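# Carry the paper-filled crate onto the yellow-taped spot

## Task

Bring the crate onto the area outlined in yellow tape so it sits upright, entirely within the taped boundary without overlapping the tape, with every piece of paper still inside it. The robot must not topple or finish leaning, and the crate has to stay in place on its own once the robot lets go.

## Robot and tools

Robot: TidyBot++, a wheeled base 0.54 m long, 0.50 m wide and 0.38 m tall on four driven casters, with one seven-joint arm and a two-finger gripper. There is a single arm, so joints are named individually, not given as per-arm lists. The shoulder sits 0.12 m ahead of the base centre at 0.68 m height. At the start the arm is folded with the hand aimed down, poking up to 0.08 m beyond the front of the base. Cameras: base_camera (fixed on the base, 644x364 pinhole) and wrist_camera (fisheye, 644x476, looking along the hand).

Frames: the base frame has its origin on the floor below the base centre, x ahead, y to the left, z up. hand_pose is reported in it and marks the point between the finger pads; its z axis runs out along the fingers and the fingers close along its y axis. The odometry frame is where the base frame was when the scene began. base_odometry heading is positive to the left (-3.142 to 3.142) and counts wheel turns, so slip shows up as travel and drift of a few centimetres and degrees builds up. base_tilt is in degrees, positive when leaning forward or right.

execute_actions(actions, cameras): actions is a list holding either zero or one action. An action may contain base, joints and speeds. base holds exactly one relative offset from where the base last reported itself: translate_m (metres, forward positive, -2 to 2), strafe_m (metres, left positive, -2 to 2) or rotate_rad (radians, counter-clockwise from above positive, -6.3 to 6.3). joints holds absolute targets keyed by name: joint_1_rad (any angle; positive turns the arm clockwise from above, opposite to rotate_rad), joint_2_rad shoulder (-2.249 to 2.249), joint_3_rad (any angle), joint_4_rad elbow (-2.579 to 2.579), joint_5_rad (any angle), joint_6_rad wrist (-2.099 to 2.099), joint_7_rad (any angle; with hand down, positive is counter-clockwise from above and 1.57 spreads the fingers left-right), gripper_pos (0 open to 1 closed; gap is about 85 x (1 - gripper_pos) mm). Unbounded joints go the short way, so turn more than half a revolution in steps. speeds caps top speed for that action only: translate_m and strafe_m 0.05 to 0.5 m/s, rotate_rad 0.1 to 1.57 rad/s. Base moves needing more than 8.667 s, or any action over 15 s, are refused; so are unknown keys or out-of-range values, and then nothing moves. An empty list just reports. cameras picks images: omitted, null or ["all"] gives both, [] none.

Arm geometry with joint_1_rad 0, joint_3_rad 3.14, joint_5_rad 0 (the plane of the base x axis): lengths 0.42, 0.31, 0.31 m; tilt from vertical is joint_2 for the upper arm, joint_2 - joint_4 for the forearm, joint_2 - joint_4 - joint_6 for the hand. Forward reach from the shoulder is the sum of length x sin(tilt); height above it is the sum of length x cos(tilt). A downward hand reaches at most about 0.94 m above the floor, near the base only.

wait(seconds): 0 to 10 s with no new command; returns the same report. zoom_image(camera, region): region is [x0, y0, x1, y1] pixels from the top-left of that camera's latest full image, at most 504 x 504. read_manual(section) only returns licence text. finished_scene(scene) ends the scene irreversibly; call it only once the crate rests correctly without robot help.

Reading results: base_status and joint_status give how each motion ended. done means reached (for the base, wheels turned as asked, even if slipping or blocked). off_target means stopped short and possibly still pushing. contact_stop or time_out means the target was dropped and it holds where it stopped. "joint command not followed" with a cause means the arm targets were withheld, usually a self-collision; joints then read not_followed and may retry later. on_its_own lists uncommanded motion. motor_effort is percent of max per motor, bracketed peak from the last action, with fixed bias and noise. "ARM HIT" flags the arm striking the base or itself. Motor temperatures are listed in joint order; MOTOR HOT from 60 °C, an OVER-TEMPERATURE FAULT at 75 °C lets the arm sink and keys read limit_stop_at_motor_heat (resend the target). A torque fault (joints 1-4 limit 104.5 N m, 5-7 limit 51.3) freezes the arm and gripper for 10 s and skips the rest of the call, though the base continues. If any result reports a stop, later motion calls in that reply are not executed.

Practical cautions: omitted joints or base may keep pushing toward old targets. Friction leaves joints slightly off; fix by sending last command plus (wanted minus read). Loads make the arm sag; never command a joint to its read angle while holding something. Fingers sent near the floor may strike it. A gripper closing on something reads off_target; done at 1 means it closed on nothing. A blocked base pushes hard and may still say done. Avoid catching the arm on things above about 0.8 m while driving, and avoid sideways shoves on a raised hand: the robot can tip. Keep the crate level so no paper spills, and set it down gently rather than dropping it. Time passes while you think, and fewer robot motion seconds are better.

Each tool is called after "Call:" as name(argument=value, ...), one argument or row to a line, values as JSON.

## Session

I'll start by checking the state and cameras.

Call:
execute_actions(
  actions=[],
)

Scene clock: 0.00 s.
Motor temperatures (°C, as the motors report them): [40 34 32 36 35 40 43]
base_odometry: x=+0.000 y=+0.000 heading=+0.000 (m, m, rad; odometry frame)
base_tilt: forward=+0.1 right=+0.1 (deg)
base_status: not commanded
joint_positions: joint_1_rad=-0.010 joint_2_rad=-0.321 joint_3_rad=+3.131 joint_4_rad=-2.519 joint_5_rad=-0.030 joint_6_rad=-0.884 joint_7_rad=+1.520 gripper_pos=+0.000
joint_status: not commanded
motor_effort: joint_1_rad=+0 joint_2_rad=+0 joint_3_rad=+0 joint_4_rad=+11 joint_5_rad=-1 joint_6_rad=-1 joint_7_rad=-1 (%)
hand_pose: x=+0.2588 y=+0.0111 z=+0.5858 quat_wxyz=(-0.011, +0.999, -0.024, +0.029) (m; base frame)
pictures: base_camera, wrist_camera
Images, in order (width x height): base_camera 644x364, wrist_camera 644x476.

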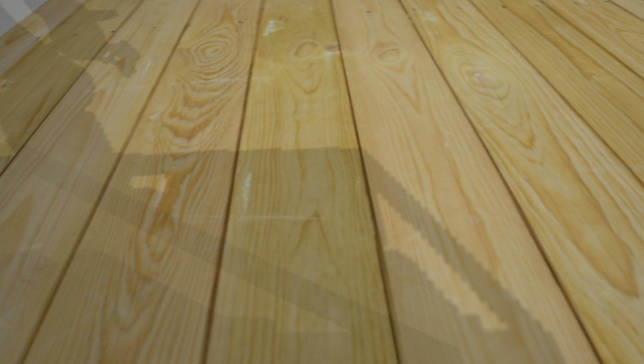

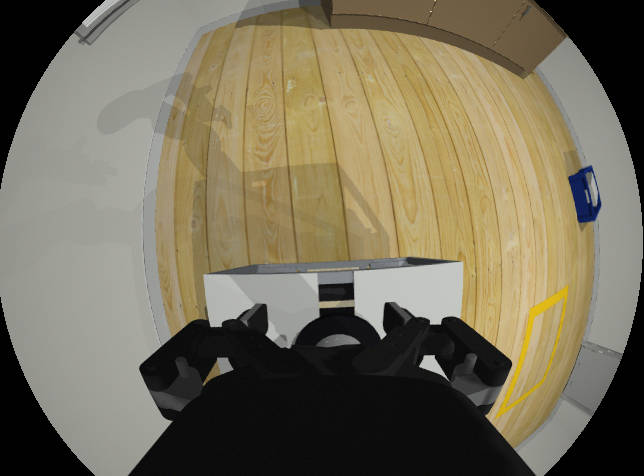

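Call:
zoom_image(
  camera="wrist_camera",
  region=[480, 130, 644, 430],
)

Region (480, 130, 644, 430) of wrist_camera's 644x476 image, scaled by 1.680; it fills the left 276 columns of this view, and the rest is white.

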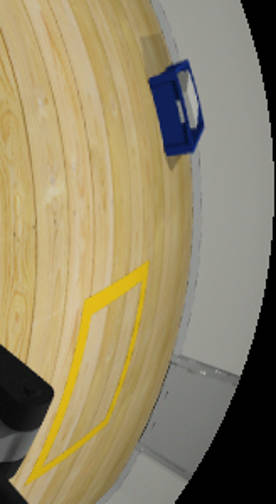

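Call:
execute_actions(
  actions=[
    {"base": {"strafe_m": -1.9}},
  ],
)

Scene clock: 52.90 s.
Motor temperatures (°C, as the motors report them): [40 34 32 36 35 40 43]
base_odometry: x=+0.000 y=-1.900 heading=+0.000 (m, m, rad; odometry frame)
base_tilt: forward=+0.1 right=+0.1 (deg)
base_status: done
joint_positions: joint_1_rad=-0.010 joint_2_rad=-0.321 joint_3_rad=+3.131 joint_4_rad=-2.519 joint_5_rad=-0.030 joint_6_rad=-0.884 joint_7_rad=+1.520 gripper_pos=+0.000
joint_status: not commanded
motor_effort: joint_1_rad=+0(0) joint_2_rad=-1(2) joint_3_rad=+0(1) joint_4_rad=+13(13) joint_5_rad=-1(1) joint_6_rad=+1(1) joint_7_rad=-2(1) (%)
hand_pose: x=+0.2588 y=+0.0111 z=+0.5858 quat_wxyz=(-0.011, +0.999, -0.024, +0.029) (m; base frame)
pictures: base_camera, wrist_camera
Images, in order (width x height): base_camera 644x364, wrist_camera 644x476.

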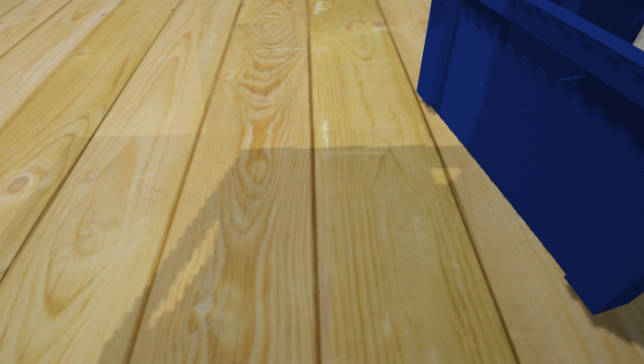

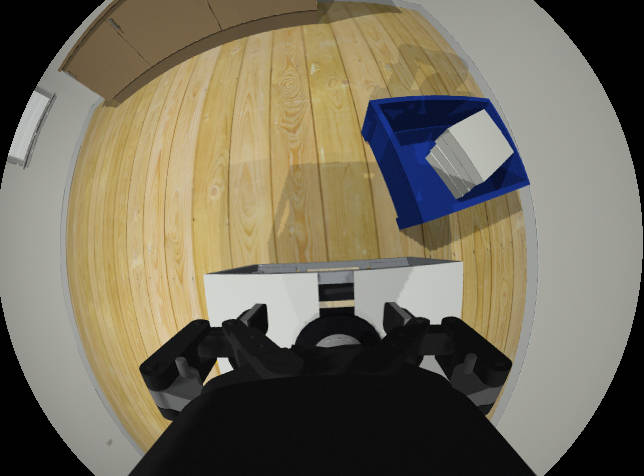

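Call:
zoom_image(
  camera="wrist_camera",
  region=[330, 60, 570, 280],
)

Call:
zoom_image(
  camera="base_camera",
  region=[344, 0, 644, 364],
)

Region (330, 60, 570, 280) of wrist_camera's 644x476 image, scaled by 2.100; it fills the top 462 rows of this view, and the rest is white.

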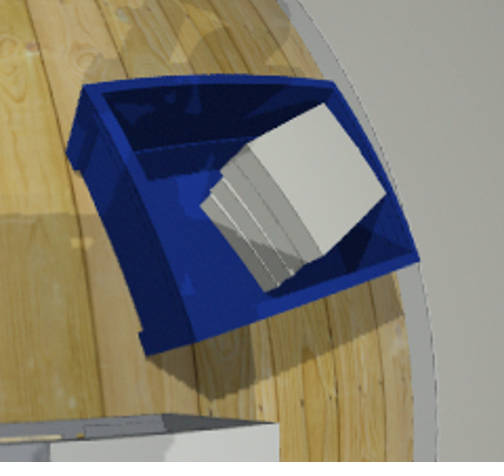

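Region (344, 0, 644, 364) of base_camera's 644x364 image, scaled by 1.385; it fills the left 415 columns of this view, and the rest is white.

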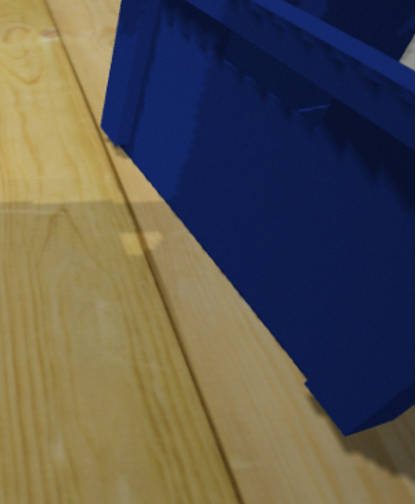

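Call:
zoom_image(
  camera="wrist_camera",
  region=[30, 280, 300, 476],
)

Call:
zoom_image(
  camera="wrist_camera",
  region=[400, 90, 540, 240],
)

Region (30, 280, 300, 476) of wrist_camera's 644x476 image, scaled by 1.867; it fills the top 366 rows of this view, and the rest is white.

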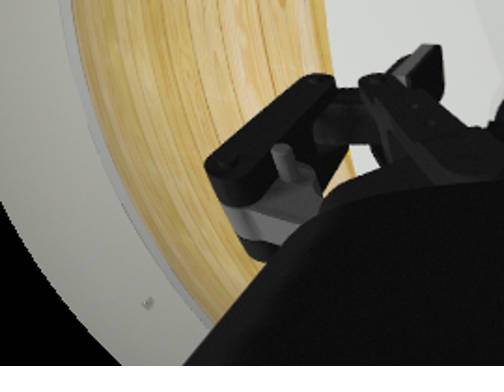

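Region (400, 90, 540, 240) of wrist_camera's 644x476 image, scaled by 3.360; it fills the left 470 columns of this view, and the rest is white.

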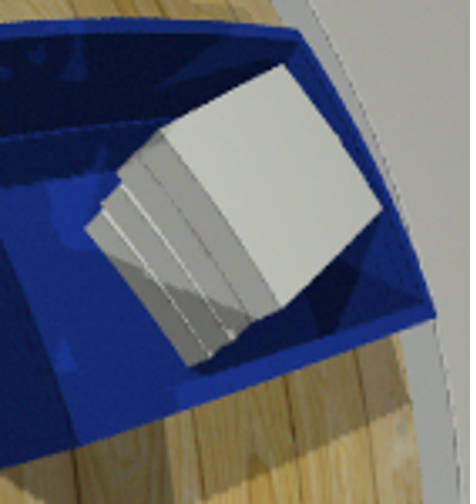

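Call:
execute_actions(
  actions=[
    {"base": {"rotate_rad": -0.56}, "joints": {"joint_1_rad": -0.19, "joint_2_rad": 0.95, "joint_3_rad": 3.14, "joint_4_rad": -1.35, "joint_5_rad": 0.0, "joint_6_rad": -0.84, "joint_7_rad": 0.3, "gripper_pos": 1.0}},
  ],
)

Scene clock: 175.43 s.
Motor temperatures (°C, as the motors report them): [40 34 32 36 35 40 43]
base_odometry: x=+0.000 y=-1.900 heading=-0.559 (m, m, rad; odometry frame)
base_tilt: forward=+0.1 right=+0.1 (deg)
base_status: done
joint_positions: joint_1_rad=-0.168 joint_2_rad=+0.935 joint_3_rad=+3.131 joint_4_rad=-1.374 joint_5_rad=-0.030 joint_6_rad=-0.869 joint_7_rad=+0.324 gripper_pos=+0.999
joint_status: all done
motor_effort: joint_1_rad=+0(2) joint_2_rad=-41(42) joint_3_rad=-1(2) joint_4_rad=+12(14) joint_5_rad=-1(2) joint_6_rad=+0(0) joint_7_rad=-1(2) (%)
hand_pose: x=+0.6683 y=+0.1078 z=+0.4092 quat_wxyz=(+0.000, +0.854, -0.519, -0.024) (m; base frame)
pictures: base_camera, wrist_camera
Images, in order (width x height): base_camera 644x364, wrist_camera 644x476.

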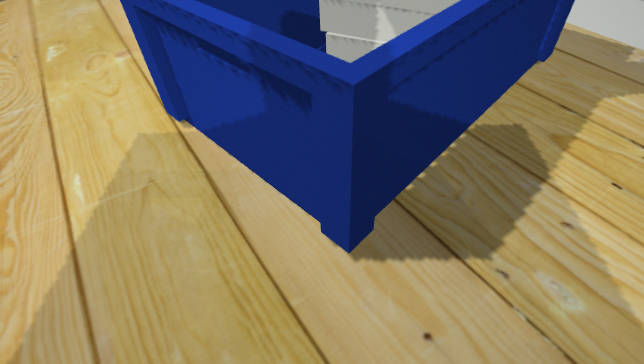

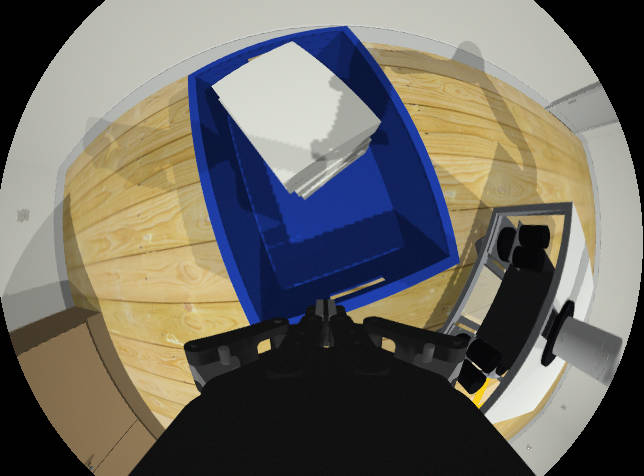

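Call:
execute_actions(
  actions=[
    {"base": {"translate_m": 0.07}, "joints": {"joint_1_rad": -0.19, "joint_2_rad": 1.272, "joint_3_rad": 3.15, "joint_4_rad": -1.327, "joint_5_rad": 0.03, "joint_6_rad": -0.505, "joint_7_rad": 1.22, "gripper_pos": 1.0}},
  ],
)

Scene clock: 194.70 s.
Motor temperatures (°C, as the motors report them): [40 35 32 36 35 40 43]
base_odometry: x=+0.060 y=-1.937 heading=-0.560 (m, m, rad; odometry frame)
base_tilt: forward=+0.2 right=+0.0 (deg)
base_status: done
joint_positions: joint_1_rad=-0.172 joint_2_rad=+1.269 joint_3_rad=+3.133 joint_4_rad=-1.348 joint_5_rad=-0.009 joint_6_rad=-0.535 joint_7_rad=+1.202 gripper_pos=+0.999
joint_status: all done
motor_effort: joint_1_rad=+0(2) joint_2_rad=-43(46) joint_3_rad=-1(2) joint_4_rad=+8(14) joint_5_rad=-1(2) joint_6_rad=+0(1) joint_7_rad=-1(1) (%)
hand_pose: x=+0.6654 y=+0.1026 z=+0.2237 quat_wxyz=(-0.005, +0.995, -0.101, -0.007) (m; base frame)
pictures: base_camera, wrist_camera
Images, in order (width x height): base_camera 644x364, wrist_camera 644x476.

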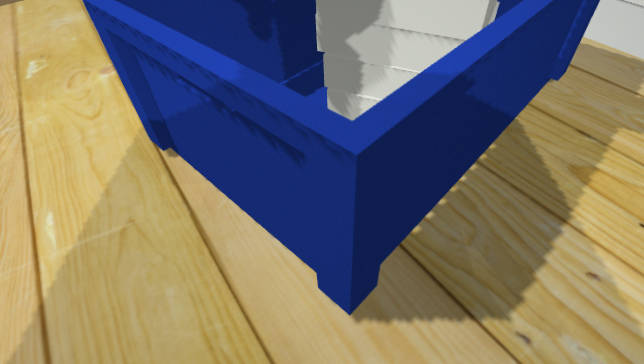

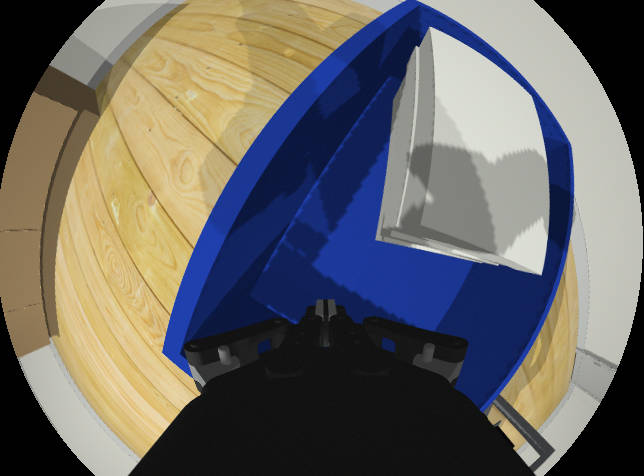

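Call:
zoom_image(
  camera="wrist_camera",
  region=[140, 130, 480, 400],
)

Region (140, 130, 480, 400) of wrist_camera's 644x476 image, scaled by 1.482; it fills the top 400 rows of this view, and the rest is white.

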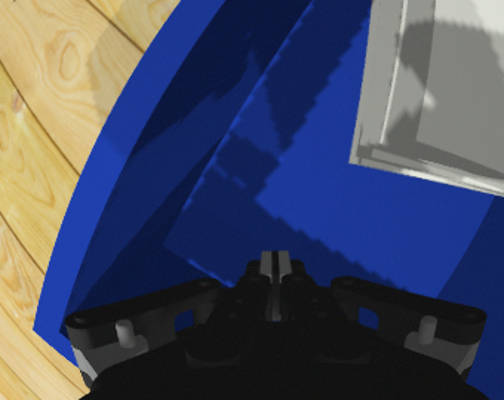

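Call:
execute_actions(
  actions=[
    {"base": {"translate_m": -0.02}, "joints": {"joint_2_rad": 1.528, "joint_4_rad": -1.207, "joint_6_rad": -0.389}},
  ],
)

Scene clock: 224.50 s.
Motor temperatures (°C, as the motors report them): [40 35 32 36 35 40 43]
base_odometry: x=+0.043 y=-1.927 heading=-0.560 (m, m, rad; odometry frame)
base_tilt: forward=+0.2 right=+0.1 (deg)
base_status: done
joint_positions: joint_1_rad=-0.174 joint_2_rad=+1.528 joint_3_rad=+3.135 joint_4_rad=-1.230 joint_5_rad=-0.008 joint_6_rad=-0.418 joint_7_rad=+1.202 gripper_pos=+0.999
joint_status: all done
motor_effort: joint_1_rad=+0(3) joint_2_rad=-42(45) joint_3_rad=-1(2) joint_4_rad=+6(8) joint_5_rad=-1(1) joint_6_rad=+0(0) joint_7_rad=-2(2) (%)
hand_pose: x=+0.6371 y=+0.0974 z=+0.0972 quat_wxyz=(+0.000, +0.995, -0.101, -0.018) (m; base frame)
pictures: base_camera, wrist_camera
Images, in order (width x height): base_camera 644x364, wrist_camera 644x476.

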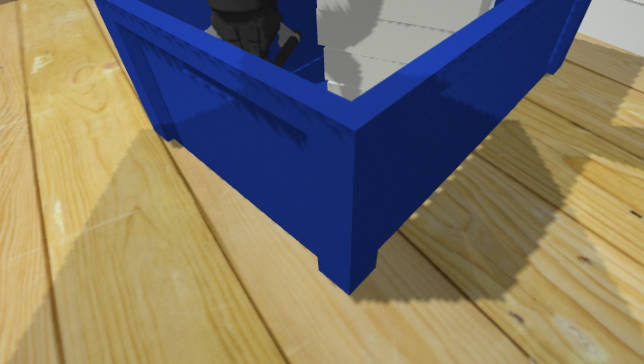

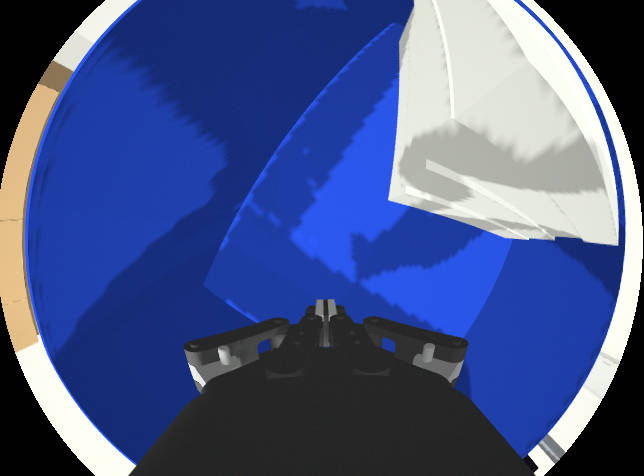

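Call:
execute_actions(
  actions=[
    {"base": {"translate_m": -0.2}, "joints": {"joint_1_rad": -0.28}, "speeds": {"translate_m": 0.1}},
  ],
)

Scene clock: 230.87 s.
Motor temperatures (°C, as the motors report them): [40 35 32 36 35 40 43]
base_odometry: x=-0.126 y=-1.821 heading=-0.561 (m, m, rad; odometry frame)
base_tilt: forward=+0.1 right=+0.1 (deg)
base_status: done
joint_positions: joint_1_rad=-0.203 joint_2_rad=+1.509 joint_3_rad=+3.215 joint_4_rad=-1.150 joint_5_rad=-0.001 joint_6_rad=-0.339 joint_7_rad=+1.202 gripper_pos=+0.999
joint_status: joint_1_rad off_target (ended at -0.203, target -0.280)
motor_effort: joint_1_rad=-16(25) joint_2_rad=-41(45) joint_3_rad=-13(22) joint_4_rad=-1(8) joint_5_rad=-2(3) joint_6_rad=-7(12) joint_7_rad=+1(3) (%)
hand_pose: x=+0.7253 y=+0.0813 z=+0.1220 quat_wxyz=(+0.015, +0.993, -0.083, +0.079) (m; base frame)
pictures: base_camera, wrist_camera
Images, in order (width x height): base_camera 644x364, wrist_camera 644x476.

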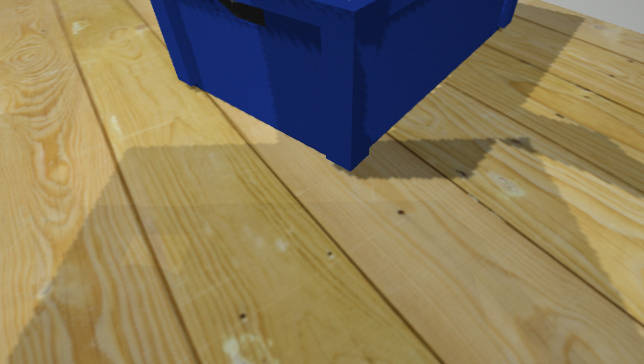

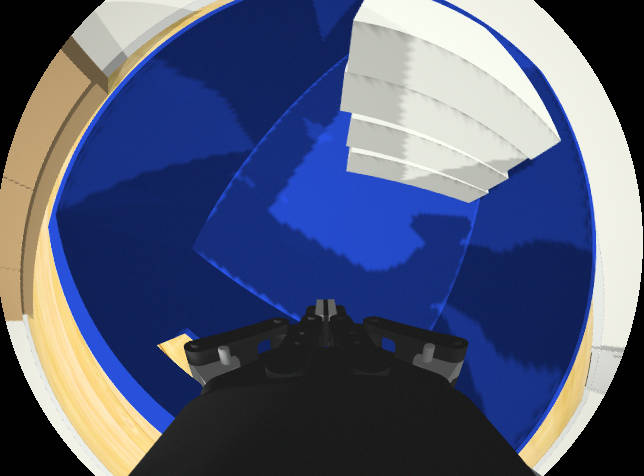

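Call:
execute_actions(
  actions=[
    {"base": {"translate_m": -0.15}, "joints": {"joint_1_rad": -0.36, "joint_2_rad": 1.70, "joint_3_rad": 3.03, "joint_4_rad": -1.20, "joint_6_rad": -0.74}, "speeds": {"translate_m": 0.1}},
  ],
)

Scene clock: 352.93 s.
Motor temperatures (°C, as the motors report them): [40 37 32 36 35 40 43]
base_odometry: x=-0.253 y=-1.741 heading=-0.562 (m, m, rad; odometry frame)
base_tilt: forward=+0.1 right=+0.1 (deg)
base_status: done
joint_positions: joint_1_rad=-0.203 joint_2_rad=+1.527 joint_3_rad=+3.161 joint_4_rad=-1.059 joint_5_rad=+0.033 joint_6_rad=-0.578 joint_7_rad=+1.202 gripper_pos=+0.999
joint_status: joint_1_rad off_target (ended at -0.203, target -0.360); joint_2_rad off_target (ended at +1.527, target +1.700); joint_3_rad off_target (ended at +3.161, target +3.030); joint_4_rad off_target (ended at -1.059, target -1.200); joint_6_rad off_target (ended at -0.578, target -0.740)
motor_effort: joint_1_rad=-27(32) joint_2_rad=-14(45) joint_3_rad=-23(25) joint_4_rad=-18(22) joint_5_rad=-6(6) joint_6_rad=-20(23) joint_7_rad=+2(3) (%)
hand_pose: x=+0.6894 y=+0.1016 z=+0.1219 quat_wxyz=(+0.021, +0.997, -0.069, -0.006) (m; base frame)
pictures: base_camera, wrist_camera
Images, in order (width x height): base_camera 644x364, wrist_camera 644x476.

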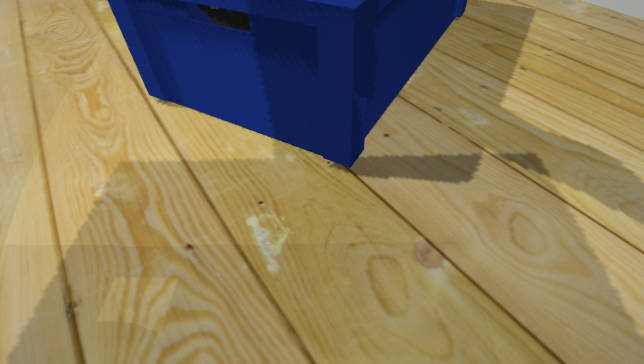

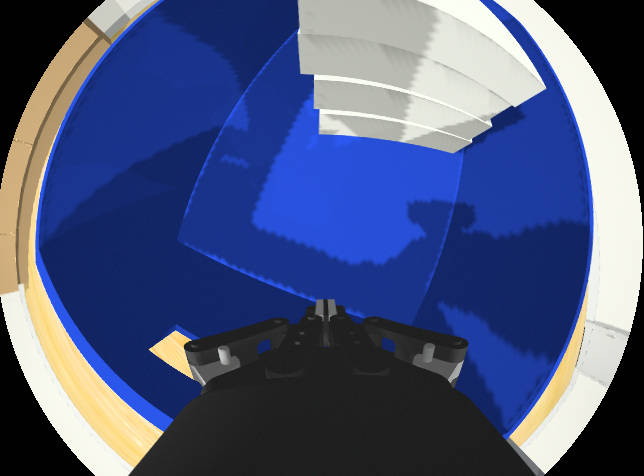

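Call:
execute_actions(
  actions=[
    {"base": {"translate_m": -0.45}, "joints": {"joint_1_rad": -0.34, "joint_2_rad": 1.74, "joint_3_rad": 3.07, "joint_4_rad": -1.235, "joint_6_rad": -0.79, "joint_7_rad": 1.55}, "speeds": {"translate_m": 0.2}},
  ],
)

Scene clock: 371.33 s.
Motor temperatures (°C, as the motors report them): [41 37 32 36 35 41 43]
base_odometry: x=-0.633 y=-1.501 heading=-0.563 (m, m, rad; odometry frame)
base_tilt: forward=+0.2 right=+0.0 (deg)
base_status: done
joint_positions: joint_1_rad=-0.221 joint_2_rad=+1.534 joint_3_rad=+3.166 joint_4_rad=-1.049 joint_5_rad=+0.033 joint_6_rad=-0.604 joint_7_rad=+1.513 gripper_pos=+0.999
joint_status: joint_1_rad off_target (ended at -0.221, target -0.340); joint_2_rad off_target (ended at +1.534, target +1.740); joint_3_rad off_target (ended at +3.166, target +3.070); joint_4_rad off_target (ended at -1.049, target -1.235); joint_6_rad off_target (ended at -0.604, target -0.790); the others done
motor_effort: joint_1_rad=-19(30) joint_2_rad=-7(18) joint_3_rad=-16(26) joint_4_rad=-23(29) joint_5_rad=-4(7) joint_6_rad=-23(29) joint_7_rad=+2(5) (%)
hand_pose: x=+0.6826 y=+0.1074 z=+0.1200 quat_wxyz=(+0.024, +0.995, +0.095, -0.019) (m; base frame)
pictures: base_camera, wrist_camera
Images, in order (width x height): base_camera 644x364, wrist_camera 644x476.

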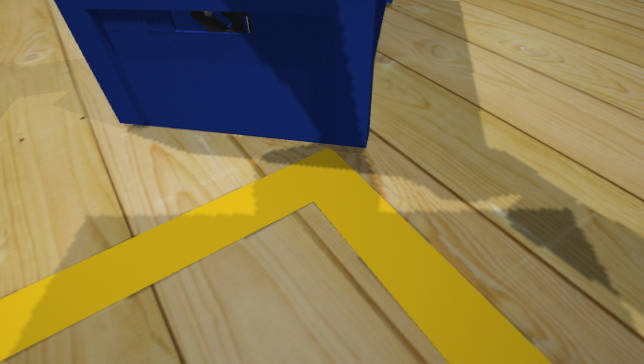

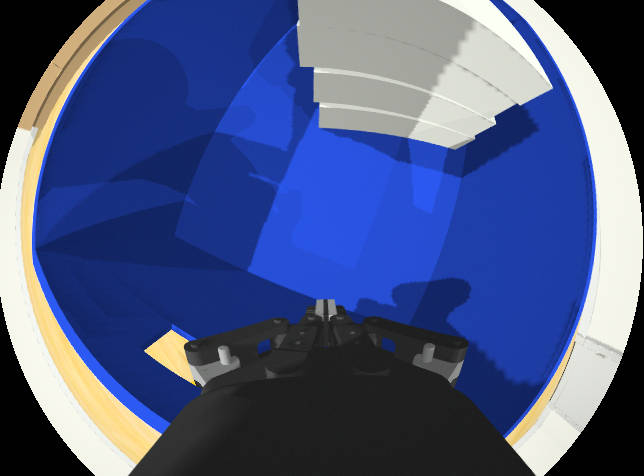

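Call:
execute_actions(
  actions=[
    {"base": {"translate_m": -0.8}, "joints": {"joint_1_rad": -0.36, "joint_2_rad": 1.75, "joint_3_rad": 3.08, "joint_4_rad": -1.245, "joint_6_rad": -0.80, "joint_7_rad": 1.70}, "speeds": {"translate_m": 0.25}},
  ],
)

Scene clock: 398.20 s.
Motor temperatures (°C, as the motors report them): [41 36 32 36 35 41 43]
base_odometry: x=-1.308 y=-1.074 heading=-0.564 (m, m, rad; odometry frame)
base_tilt: forward=+0.2 right=+0.1 (deg)
base_status: done
joint_positions: joint_1_rad=-0.259 joint_2_rad=+1.535 joint_3_rad=+3.161 joint_4_rad=-1.037 joint_5_rad=+0.033 joint_6_rad=-0.603 joint_7_rad=+1.651 gripper_pos=+0.999
joint_status: joint_1_rad off_target (ended at -0.259, target -0.360); joint_2_rad off_target (ended at +1.535, target +1.750); joint_3_rad off_target (ended at +3.161, target +3.080); joint_4_rad off_target (ended at -1.037, target -1.245); joint_6_rad off_target (ended at -0.603, target -0.800); the others done
motor_effort: joint_1_rad=-15(24) joint_2_rad=-3(19) joint_3_rad=-13(21) joint_4_rad=-25(33) joint_5_rad=-3(5) joint_6_rad=-24(33) joint_7_rad=+2(5) (%)
hand_pose: x=+0.6835 y=+0.1330 z=+0.1210 quat_wxyz=(+0.020, +0.983, +0.182, -0.015) (m; base frame)
pictures: base_camera, wrist_camera
Images, in order (width x height): base_camera 644x364, wrist_camera 644x476.

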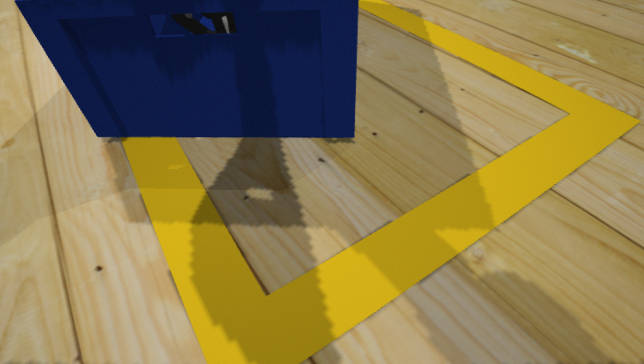

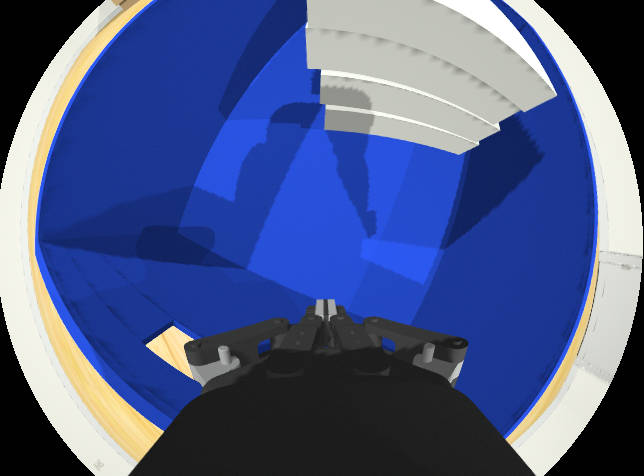

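Call:
execute_actions(
  actions=[
    {"base": {"strafe_m": -0.2}, "joints": {"joint_1_rad": -0.10, "joint_2_rad": 1.70, "joint_3_rad": 3.27, "joint_4_rad": -1.20, "joint_6_rad": -0.75, "joint_7_rad": 2.10}, "speeds": {"strafe_m": 0.15}},
  ],
)

Scene clock: 419.50 s.
Motor temperatures (°C, as the motors report them): [41 36 32 37 35 42 43]
base_odometry: x=-1.415 y=-1.242 heading=-0.564 (m, m, rad; odometry frame)
base_tilt: forward=+0.2 right=+0.1 (deg)
base_status: done
joint_positions: joint_1_rad=-0.203 joint_2_rad=+1.547 joint_3_rad=+3.162 joint_4_rad=-1.074 joint_5_rad=-0.016 joint_6_rad=-0.641 joint_7_rad=+2.050 gripper_pos=+0.999
joint_status: joint_1_rad off_target (ended at -0.203, target -0.100); joint_2_rad off_target (ended at +1.547, target +1.700); joint_3_rad off_target (ended at +3.162, target +3.270); joint_4_rad off_target (ended at -1.074, target -1.200); joint_6_rad off_target (ended at -0.641, target -0.750); the others done
motor_effort: joint_1_rad=+17(19) joint_2_rad=-20(20) joint_3_rad=+18(21) joint_4_rad=-14(31) joint_5_rad=+11(12) joint_6_rad=-16(32) joint_7_rad=+4(4) (%)
hand_pose: x=+0.6492 y=+0.1011 z=+0.1100 quat_wxyz=(-0.002, +0.943, +0.327, -0.060) (m; base frame)
pictures: base_camera, wrist_camera
Images, in order (width x height): base_camera 644x364, wrist_camera 644x476.

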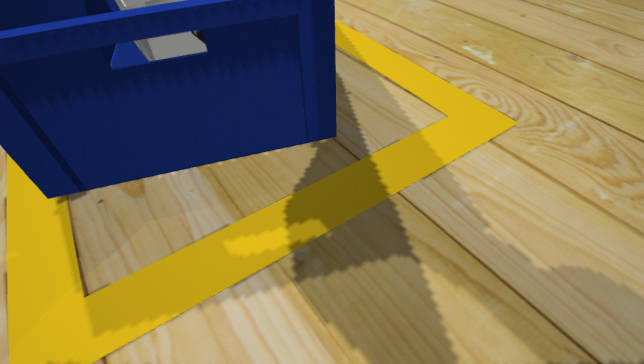

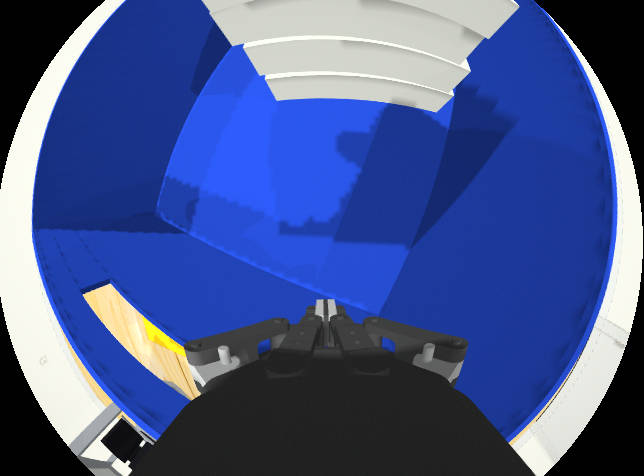

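Call:
execute_actions(
  actions=[
    {"base": {"strafe_m": -0.12}, "joints": {"joint_2_rad": 1.57, "joint_4_rad": -1.06, "joint_6_rad": -0.60}, "speeds": {"strafe_m": 0.12}},
  ],
)

Scene clock: 439.90 s.
Motor temperatures (°C, as the motors report them): [41 36 32 36 35 42 43]
base_odometry: x=-1.479 y=-1.343 heading=-0.564 (m, m, rad; odometry frame)
base_tilt: forward=+0.2 right=+0.1 (deg)
base_status: done
joint_positions: joint_1_rad=-0.231 joint_2_rad=+1.546 joint_3_rad=+3.157 joint_4_rad=-1.044 joint_5_rad=-0.022 joint_6_rad=-0.590 joint_7_rad=+2.085 gripper_pos=+0.999
joint_status: all done
motor_effort: joint_1_rad=+24(32) joint_2_rad=-38(40) joint_3_rad=+20(27) joint_4_rad=+2(16) joint_5_rad=+7(14) joint_6_rad=-4(18) joint_7_rad=-2(4) (%)
hand_pose: x=+0.6785 y=+0.1280 z=+0.1134 quat_wxyz=(-0.001, +0.935, +0.355, -0.019) (m; base frame)
pictures: base_camera, wrist_camera
Images, in order (width x height): base_camera 644x364, wrist_camera 644x476.

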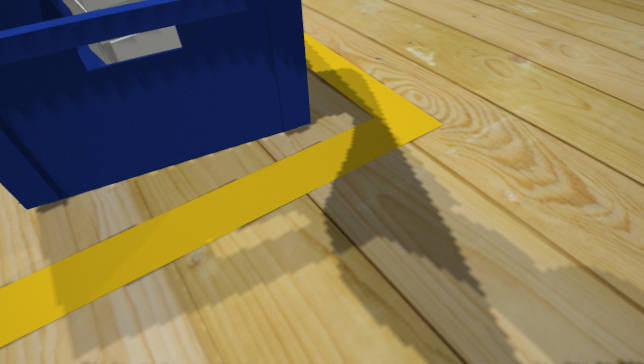

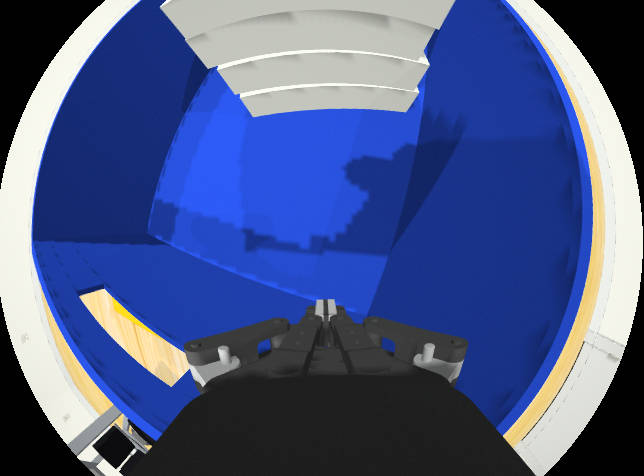

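Call:
execute_actions(
  actions=[
    {"base": {"rotate_rad": 0.61}, "joints": {"joint_1_rad": -0.26, "joint_2_rad": 0.65, "joint_3_rad": 3.13, "joint_4_rad": -1.94, "joint_5_rad": 0.0, "joint_6_rad": -0.57}, "speeds": {"rotate_rad": 0.8}},
  ],
)

Scene clock: 506.07 s.
Motor temperatures (°C, as the motors report them): [41 37 32 36 35 41 43]
base_odometry: x=-1.479 y=-1.343 heading=+0.046 (m, m, rad; odometry frame)
base_tilt: forward=+0.1 right=+0.0 (deg)
base_status: done
joint_positions: joint_1_rad=-0.246 joint_2_rad=+0.668 joint_3_rad=+3.145 joint_4_rad=-1.918 joint_5_rad=-0.007 joint_6_rad=-0.577 joint_7_rad=+2.085 gripper_pos=+0.999
joint_status: all done
motor_effort: joint_1_rad=+0(20) joint_2_rad=-31(43) joint_3_rad=-1(17) joint_4_rad=+9(9) joint_5_rad=-1(9) joint_6_rad=+0(10) joint_7_rad=-1(1) (%)
hand_pose: x=+0.5258 y=+0.1032 z=+0.4338 quat_wxyz=(-0.002, +0.930, +0.367, -0.011) (m; base frame)
pictures: base_camera, wrist_camera
Images, in order (width x height): base_camera 644x364, wrist_camera 644x476.

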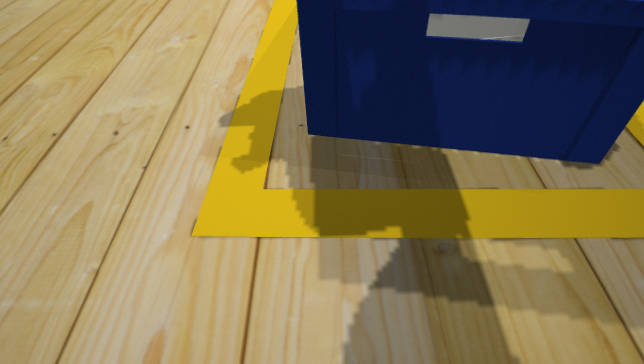

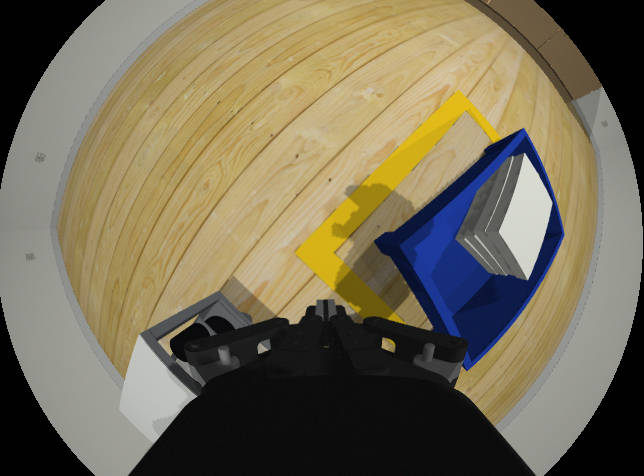

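Call:
execute_actions(
  actions=[
    {"base": {"strafe_m": -0.78}, "joints": {"joint_1_rad": -0.9, "joint_2_rad": 0.45, "joint_4_rad": -1.9, "joint_6_rad": -0.79, "joint_7_rad": 3.03}},
  ],
  cameras=["base_camera"],
)

Scene clock: 521.70 s.
Motor temperatures (°C, as the motors report them): [41 37 32 36 35 41 43]
base_odometry: x=-1.442 y=-2.123 heading=+0.047 (m, m, rad; odometry frame)
base_tilt: forward=+0.2 right=+0.0 (deg)
base_status: done
joint_positions: joint_1_rad=-0.883 joint_2_rad=+0.472 joint_3_rad=+3.137 joint_4_rad=-1.918 joint_5_rad=-0.007 joint_6_rad=-0.764 joint_7_rad=+3.008 gripper_pos=+0.999
joint_status: all done
motor_effort: joint_1_rad=+0(2) joint_2_rad=-27(32) joint_3_rad=-1(2) joint_4_rad=+11(11) joint_5_rad=-1(1) joint_6_rad=-1(0) joint_7_rad=-2(1) (%)
hand_pose: x=+0.3703 y=+0.3135 z=+0.5157 quat_wxyz=(-0.005, +0.400, +0.917, -0.005) (m; base frame)
pictures: base_camera
Images, in order (width x height): base_camera 644x364.

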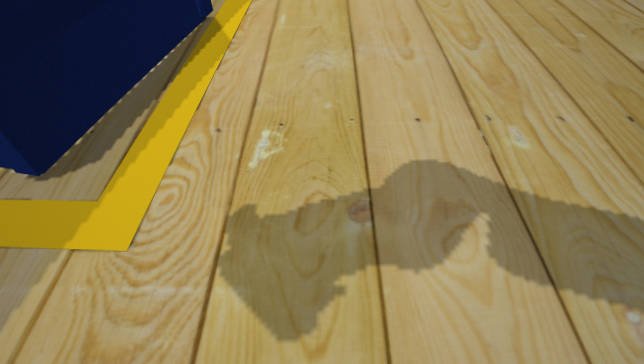

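Call:
execute_actions(
  actions=[
    {"base": {"translate_m": 1.0}},
  ],
)

Scene clock: 535.40 s.
Motor temperatures (°C, as the motors report them): [41 37 32 36 35 41 43]
base_odometry: x=-0.443 y=-2.077 heading=+0.047 (m, m, rad; odometry frame)
base_tilt: forward=+0.2 right=+0.0 (deg)
base_status: done
joint_positions: joint_1_rad=-0.887 joint_2_rad=+0.471 joint_3_rad=+3.136 joint_4_rad=-1.918 joint_5_rad=-0.007 joint_6_rad=-0.765 joint_7_rad=+3.008 gripper_pos=+0.999
joint_status: not commanded
motor_effort: joint_1_rad=+0(3) joint_2_rad=-27(28) joint_3_rad=-1(1) joint_4_rad=+11(12) joint_5_rad=-1(1) joint_6_rad=+0(1) joint_7_rad=-1(2) (%)
hand_pose: x=+0.3691 y=+0.3147 z=+0.5161 quat_wxyz=(-0.005, +0.398, +0.917, -0.005) (m; base frame)
pictures: base_camera, wrist_camera
Images, in order (width x height): base_camera 644x364, wrist_camera 644x476.

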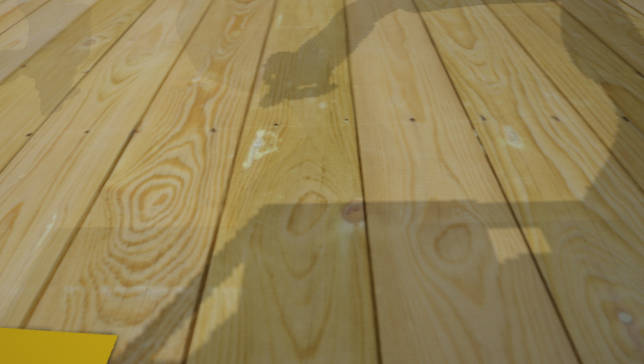

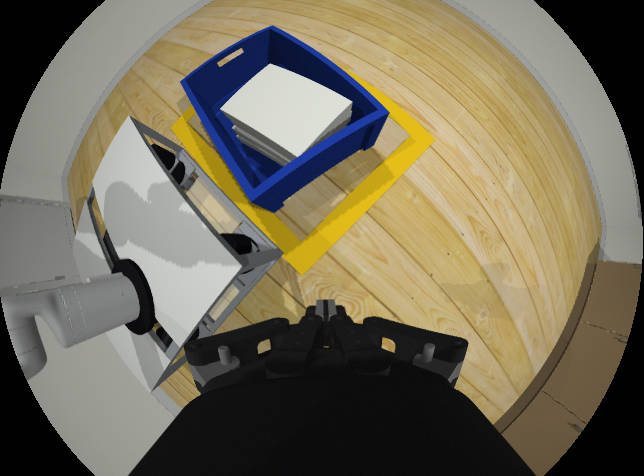

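Call:
zoom_image(
  camera="wrist_camera",
  region=[150, 20, 450, 290],
)

Region (150, 20, 450, 290) of wrist_camera's 644x476 image, scaled by 1.680; it fills the top 454 rows of this view, and the rest is white.

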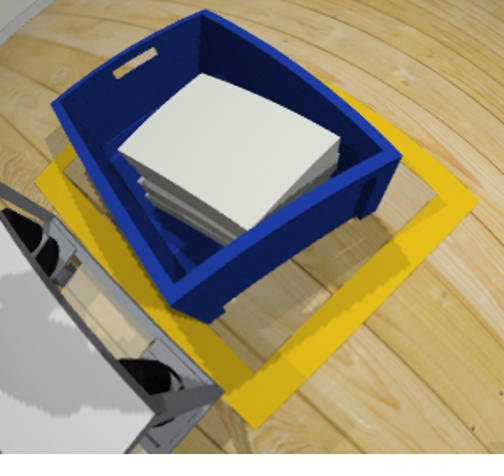

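Call:
execute_actions(
  actions=[
    {"base": {"strafe_m": 0.105}, "speeds": {"strafe_m": 0.07}},
  ],
)

Call:
zoom_image(
  camera="wrist_camera",
  region=[130, 20, 450, 310],
)

Scene clock: 545.63 s.
Motor temperatures (°C, as the motors report them): [41 37 32 36 35 41 43]
base_odometry: x=-0.448 y=-1.972 heading=+0.046 (m, m, rad; odometry frame)
base_tilt: forward=+0.1 right=+0.0 (deg)
base_status: done
joint_positions: joint_1_rad=-0.887 joint_2_rad=+0.470 joint_3_rad=+3.136 joint_4_rad=-1.918 joint_5_rad=-0.007 joint_6_rad=-0.765 joint_7_rad=+3.008 gripper_pos=+0.999
joint_status: not commanded
motor_effort: joint_1_rad=+0(2) joint_2_rad=-27(28) joint_3_rad=-1(2) joint_4_rad=+11(12) joint_5_rad=-1(1) joint_6_rad=-1(1) joint_7_rad=-1(2) (%)
hand_pose: x=+0.3691 y=+0.3150 z=+0.5166 quat_wxyz=(-0.005, +0.397, +0.918, -0.004) (m; base frame)
pictures: base_camera, wrist_camera
Images, in order (width x height): base_camera 644x364, wrist_camera 644x476.

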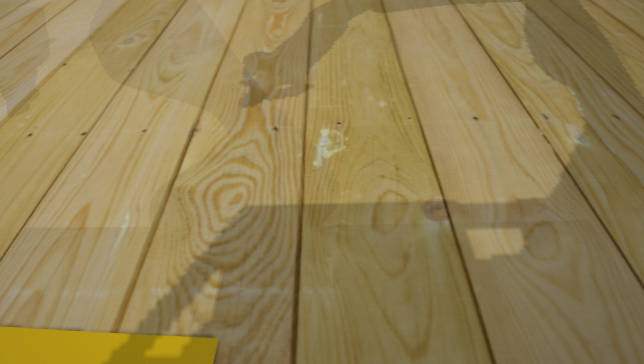

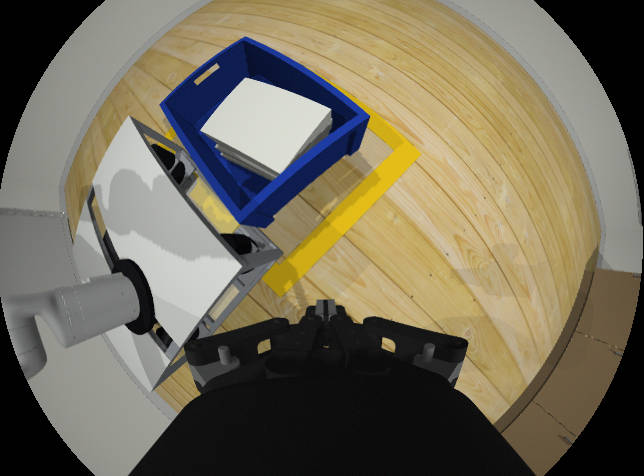

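Region (130, 20, 450, 310) of wrist_camera's 644x476 image, scaled by 1.575; it fills the top 457 rows of this view, and the rest is white.

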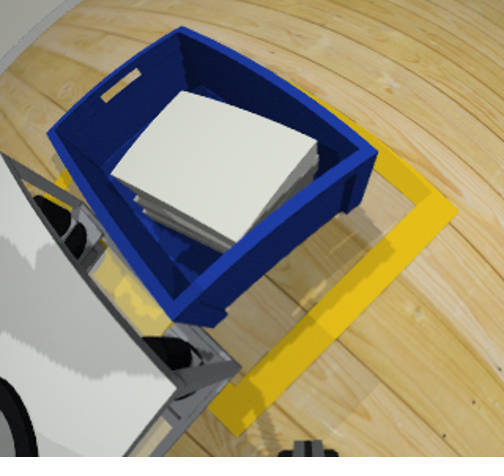

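Call:
execute_actions(
  actions=[
    {"base": {"strafe_m": -0.12}, "joints": {"joint_1_rad": -2.4, "joint_2_rad": 1.03, "joint_4_rad": -0.855, "joint_6_rad": -1.27, "joint_7_rad": 1.6}},
  ],
)

Scene clock: 565.40 s.
Motor temperatures (°C, as the motors report them): [41 37 32 36 35 41 43]
base_odometry: x=-0.442 y=-2.092 heading=+0.046 (m, m, rad; odometry frame)
base_tilt: forward=+0.1 right=+0.0 (deg)
base_status: done
joint_positions: joint_1_rad=-2.393 joint_2_rad=+1.006 joint_3_rad=+3.135 joint_4_rad=-0.879 joint_5_rad=-0.007 joint_6_rad=-1.240 joint_7_rad=+1.624 gripper_pos=+0.999
joint_status: all done
motor_effort: joint_1_rad=-1(3) joint_2_rad=-46(46) joint_3_rad=-1(3) joint_4_rad=+15(15) joint_5_rad=-1(1) joint_6_rad=+1(0) joint_7_rad=-2(2) (%)
hand_pose: x=-0.3687 y=+0.4437 z=+0.4984 quat_wxyz=(-0.010, +0.340, +0.940, -0.002) (m; base frame)
pictures: base_camera, wrist_camera
Images, in order (width x height): base_camera 644x364, wrist_camera 644x476.

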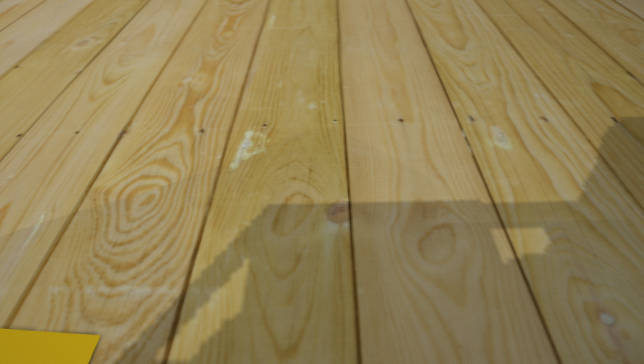

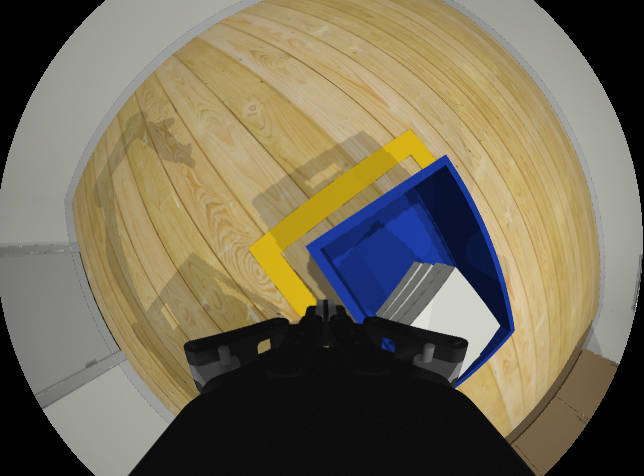

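Call:
zoom_image(
  camera="wrist_camera",
  region=[230, 110, 530, 350],
)

Region (230, 110, 530, 350) of wrist_camera's 644x476 image, scaled by 1.680; it fills the top 403 rows of this view, and the rest is white.

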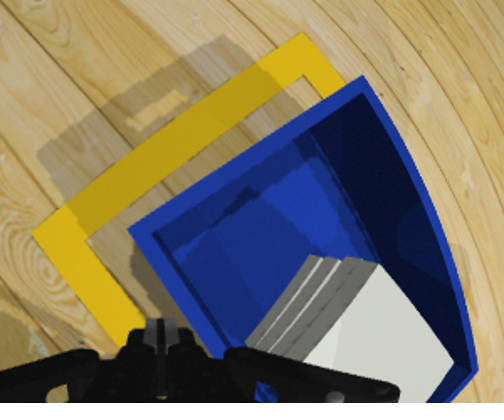

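Call:
finished_scene(
  scene=1,
)

The scene is finished: the task was done.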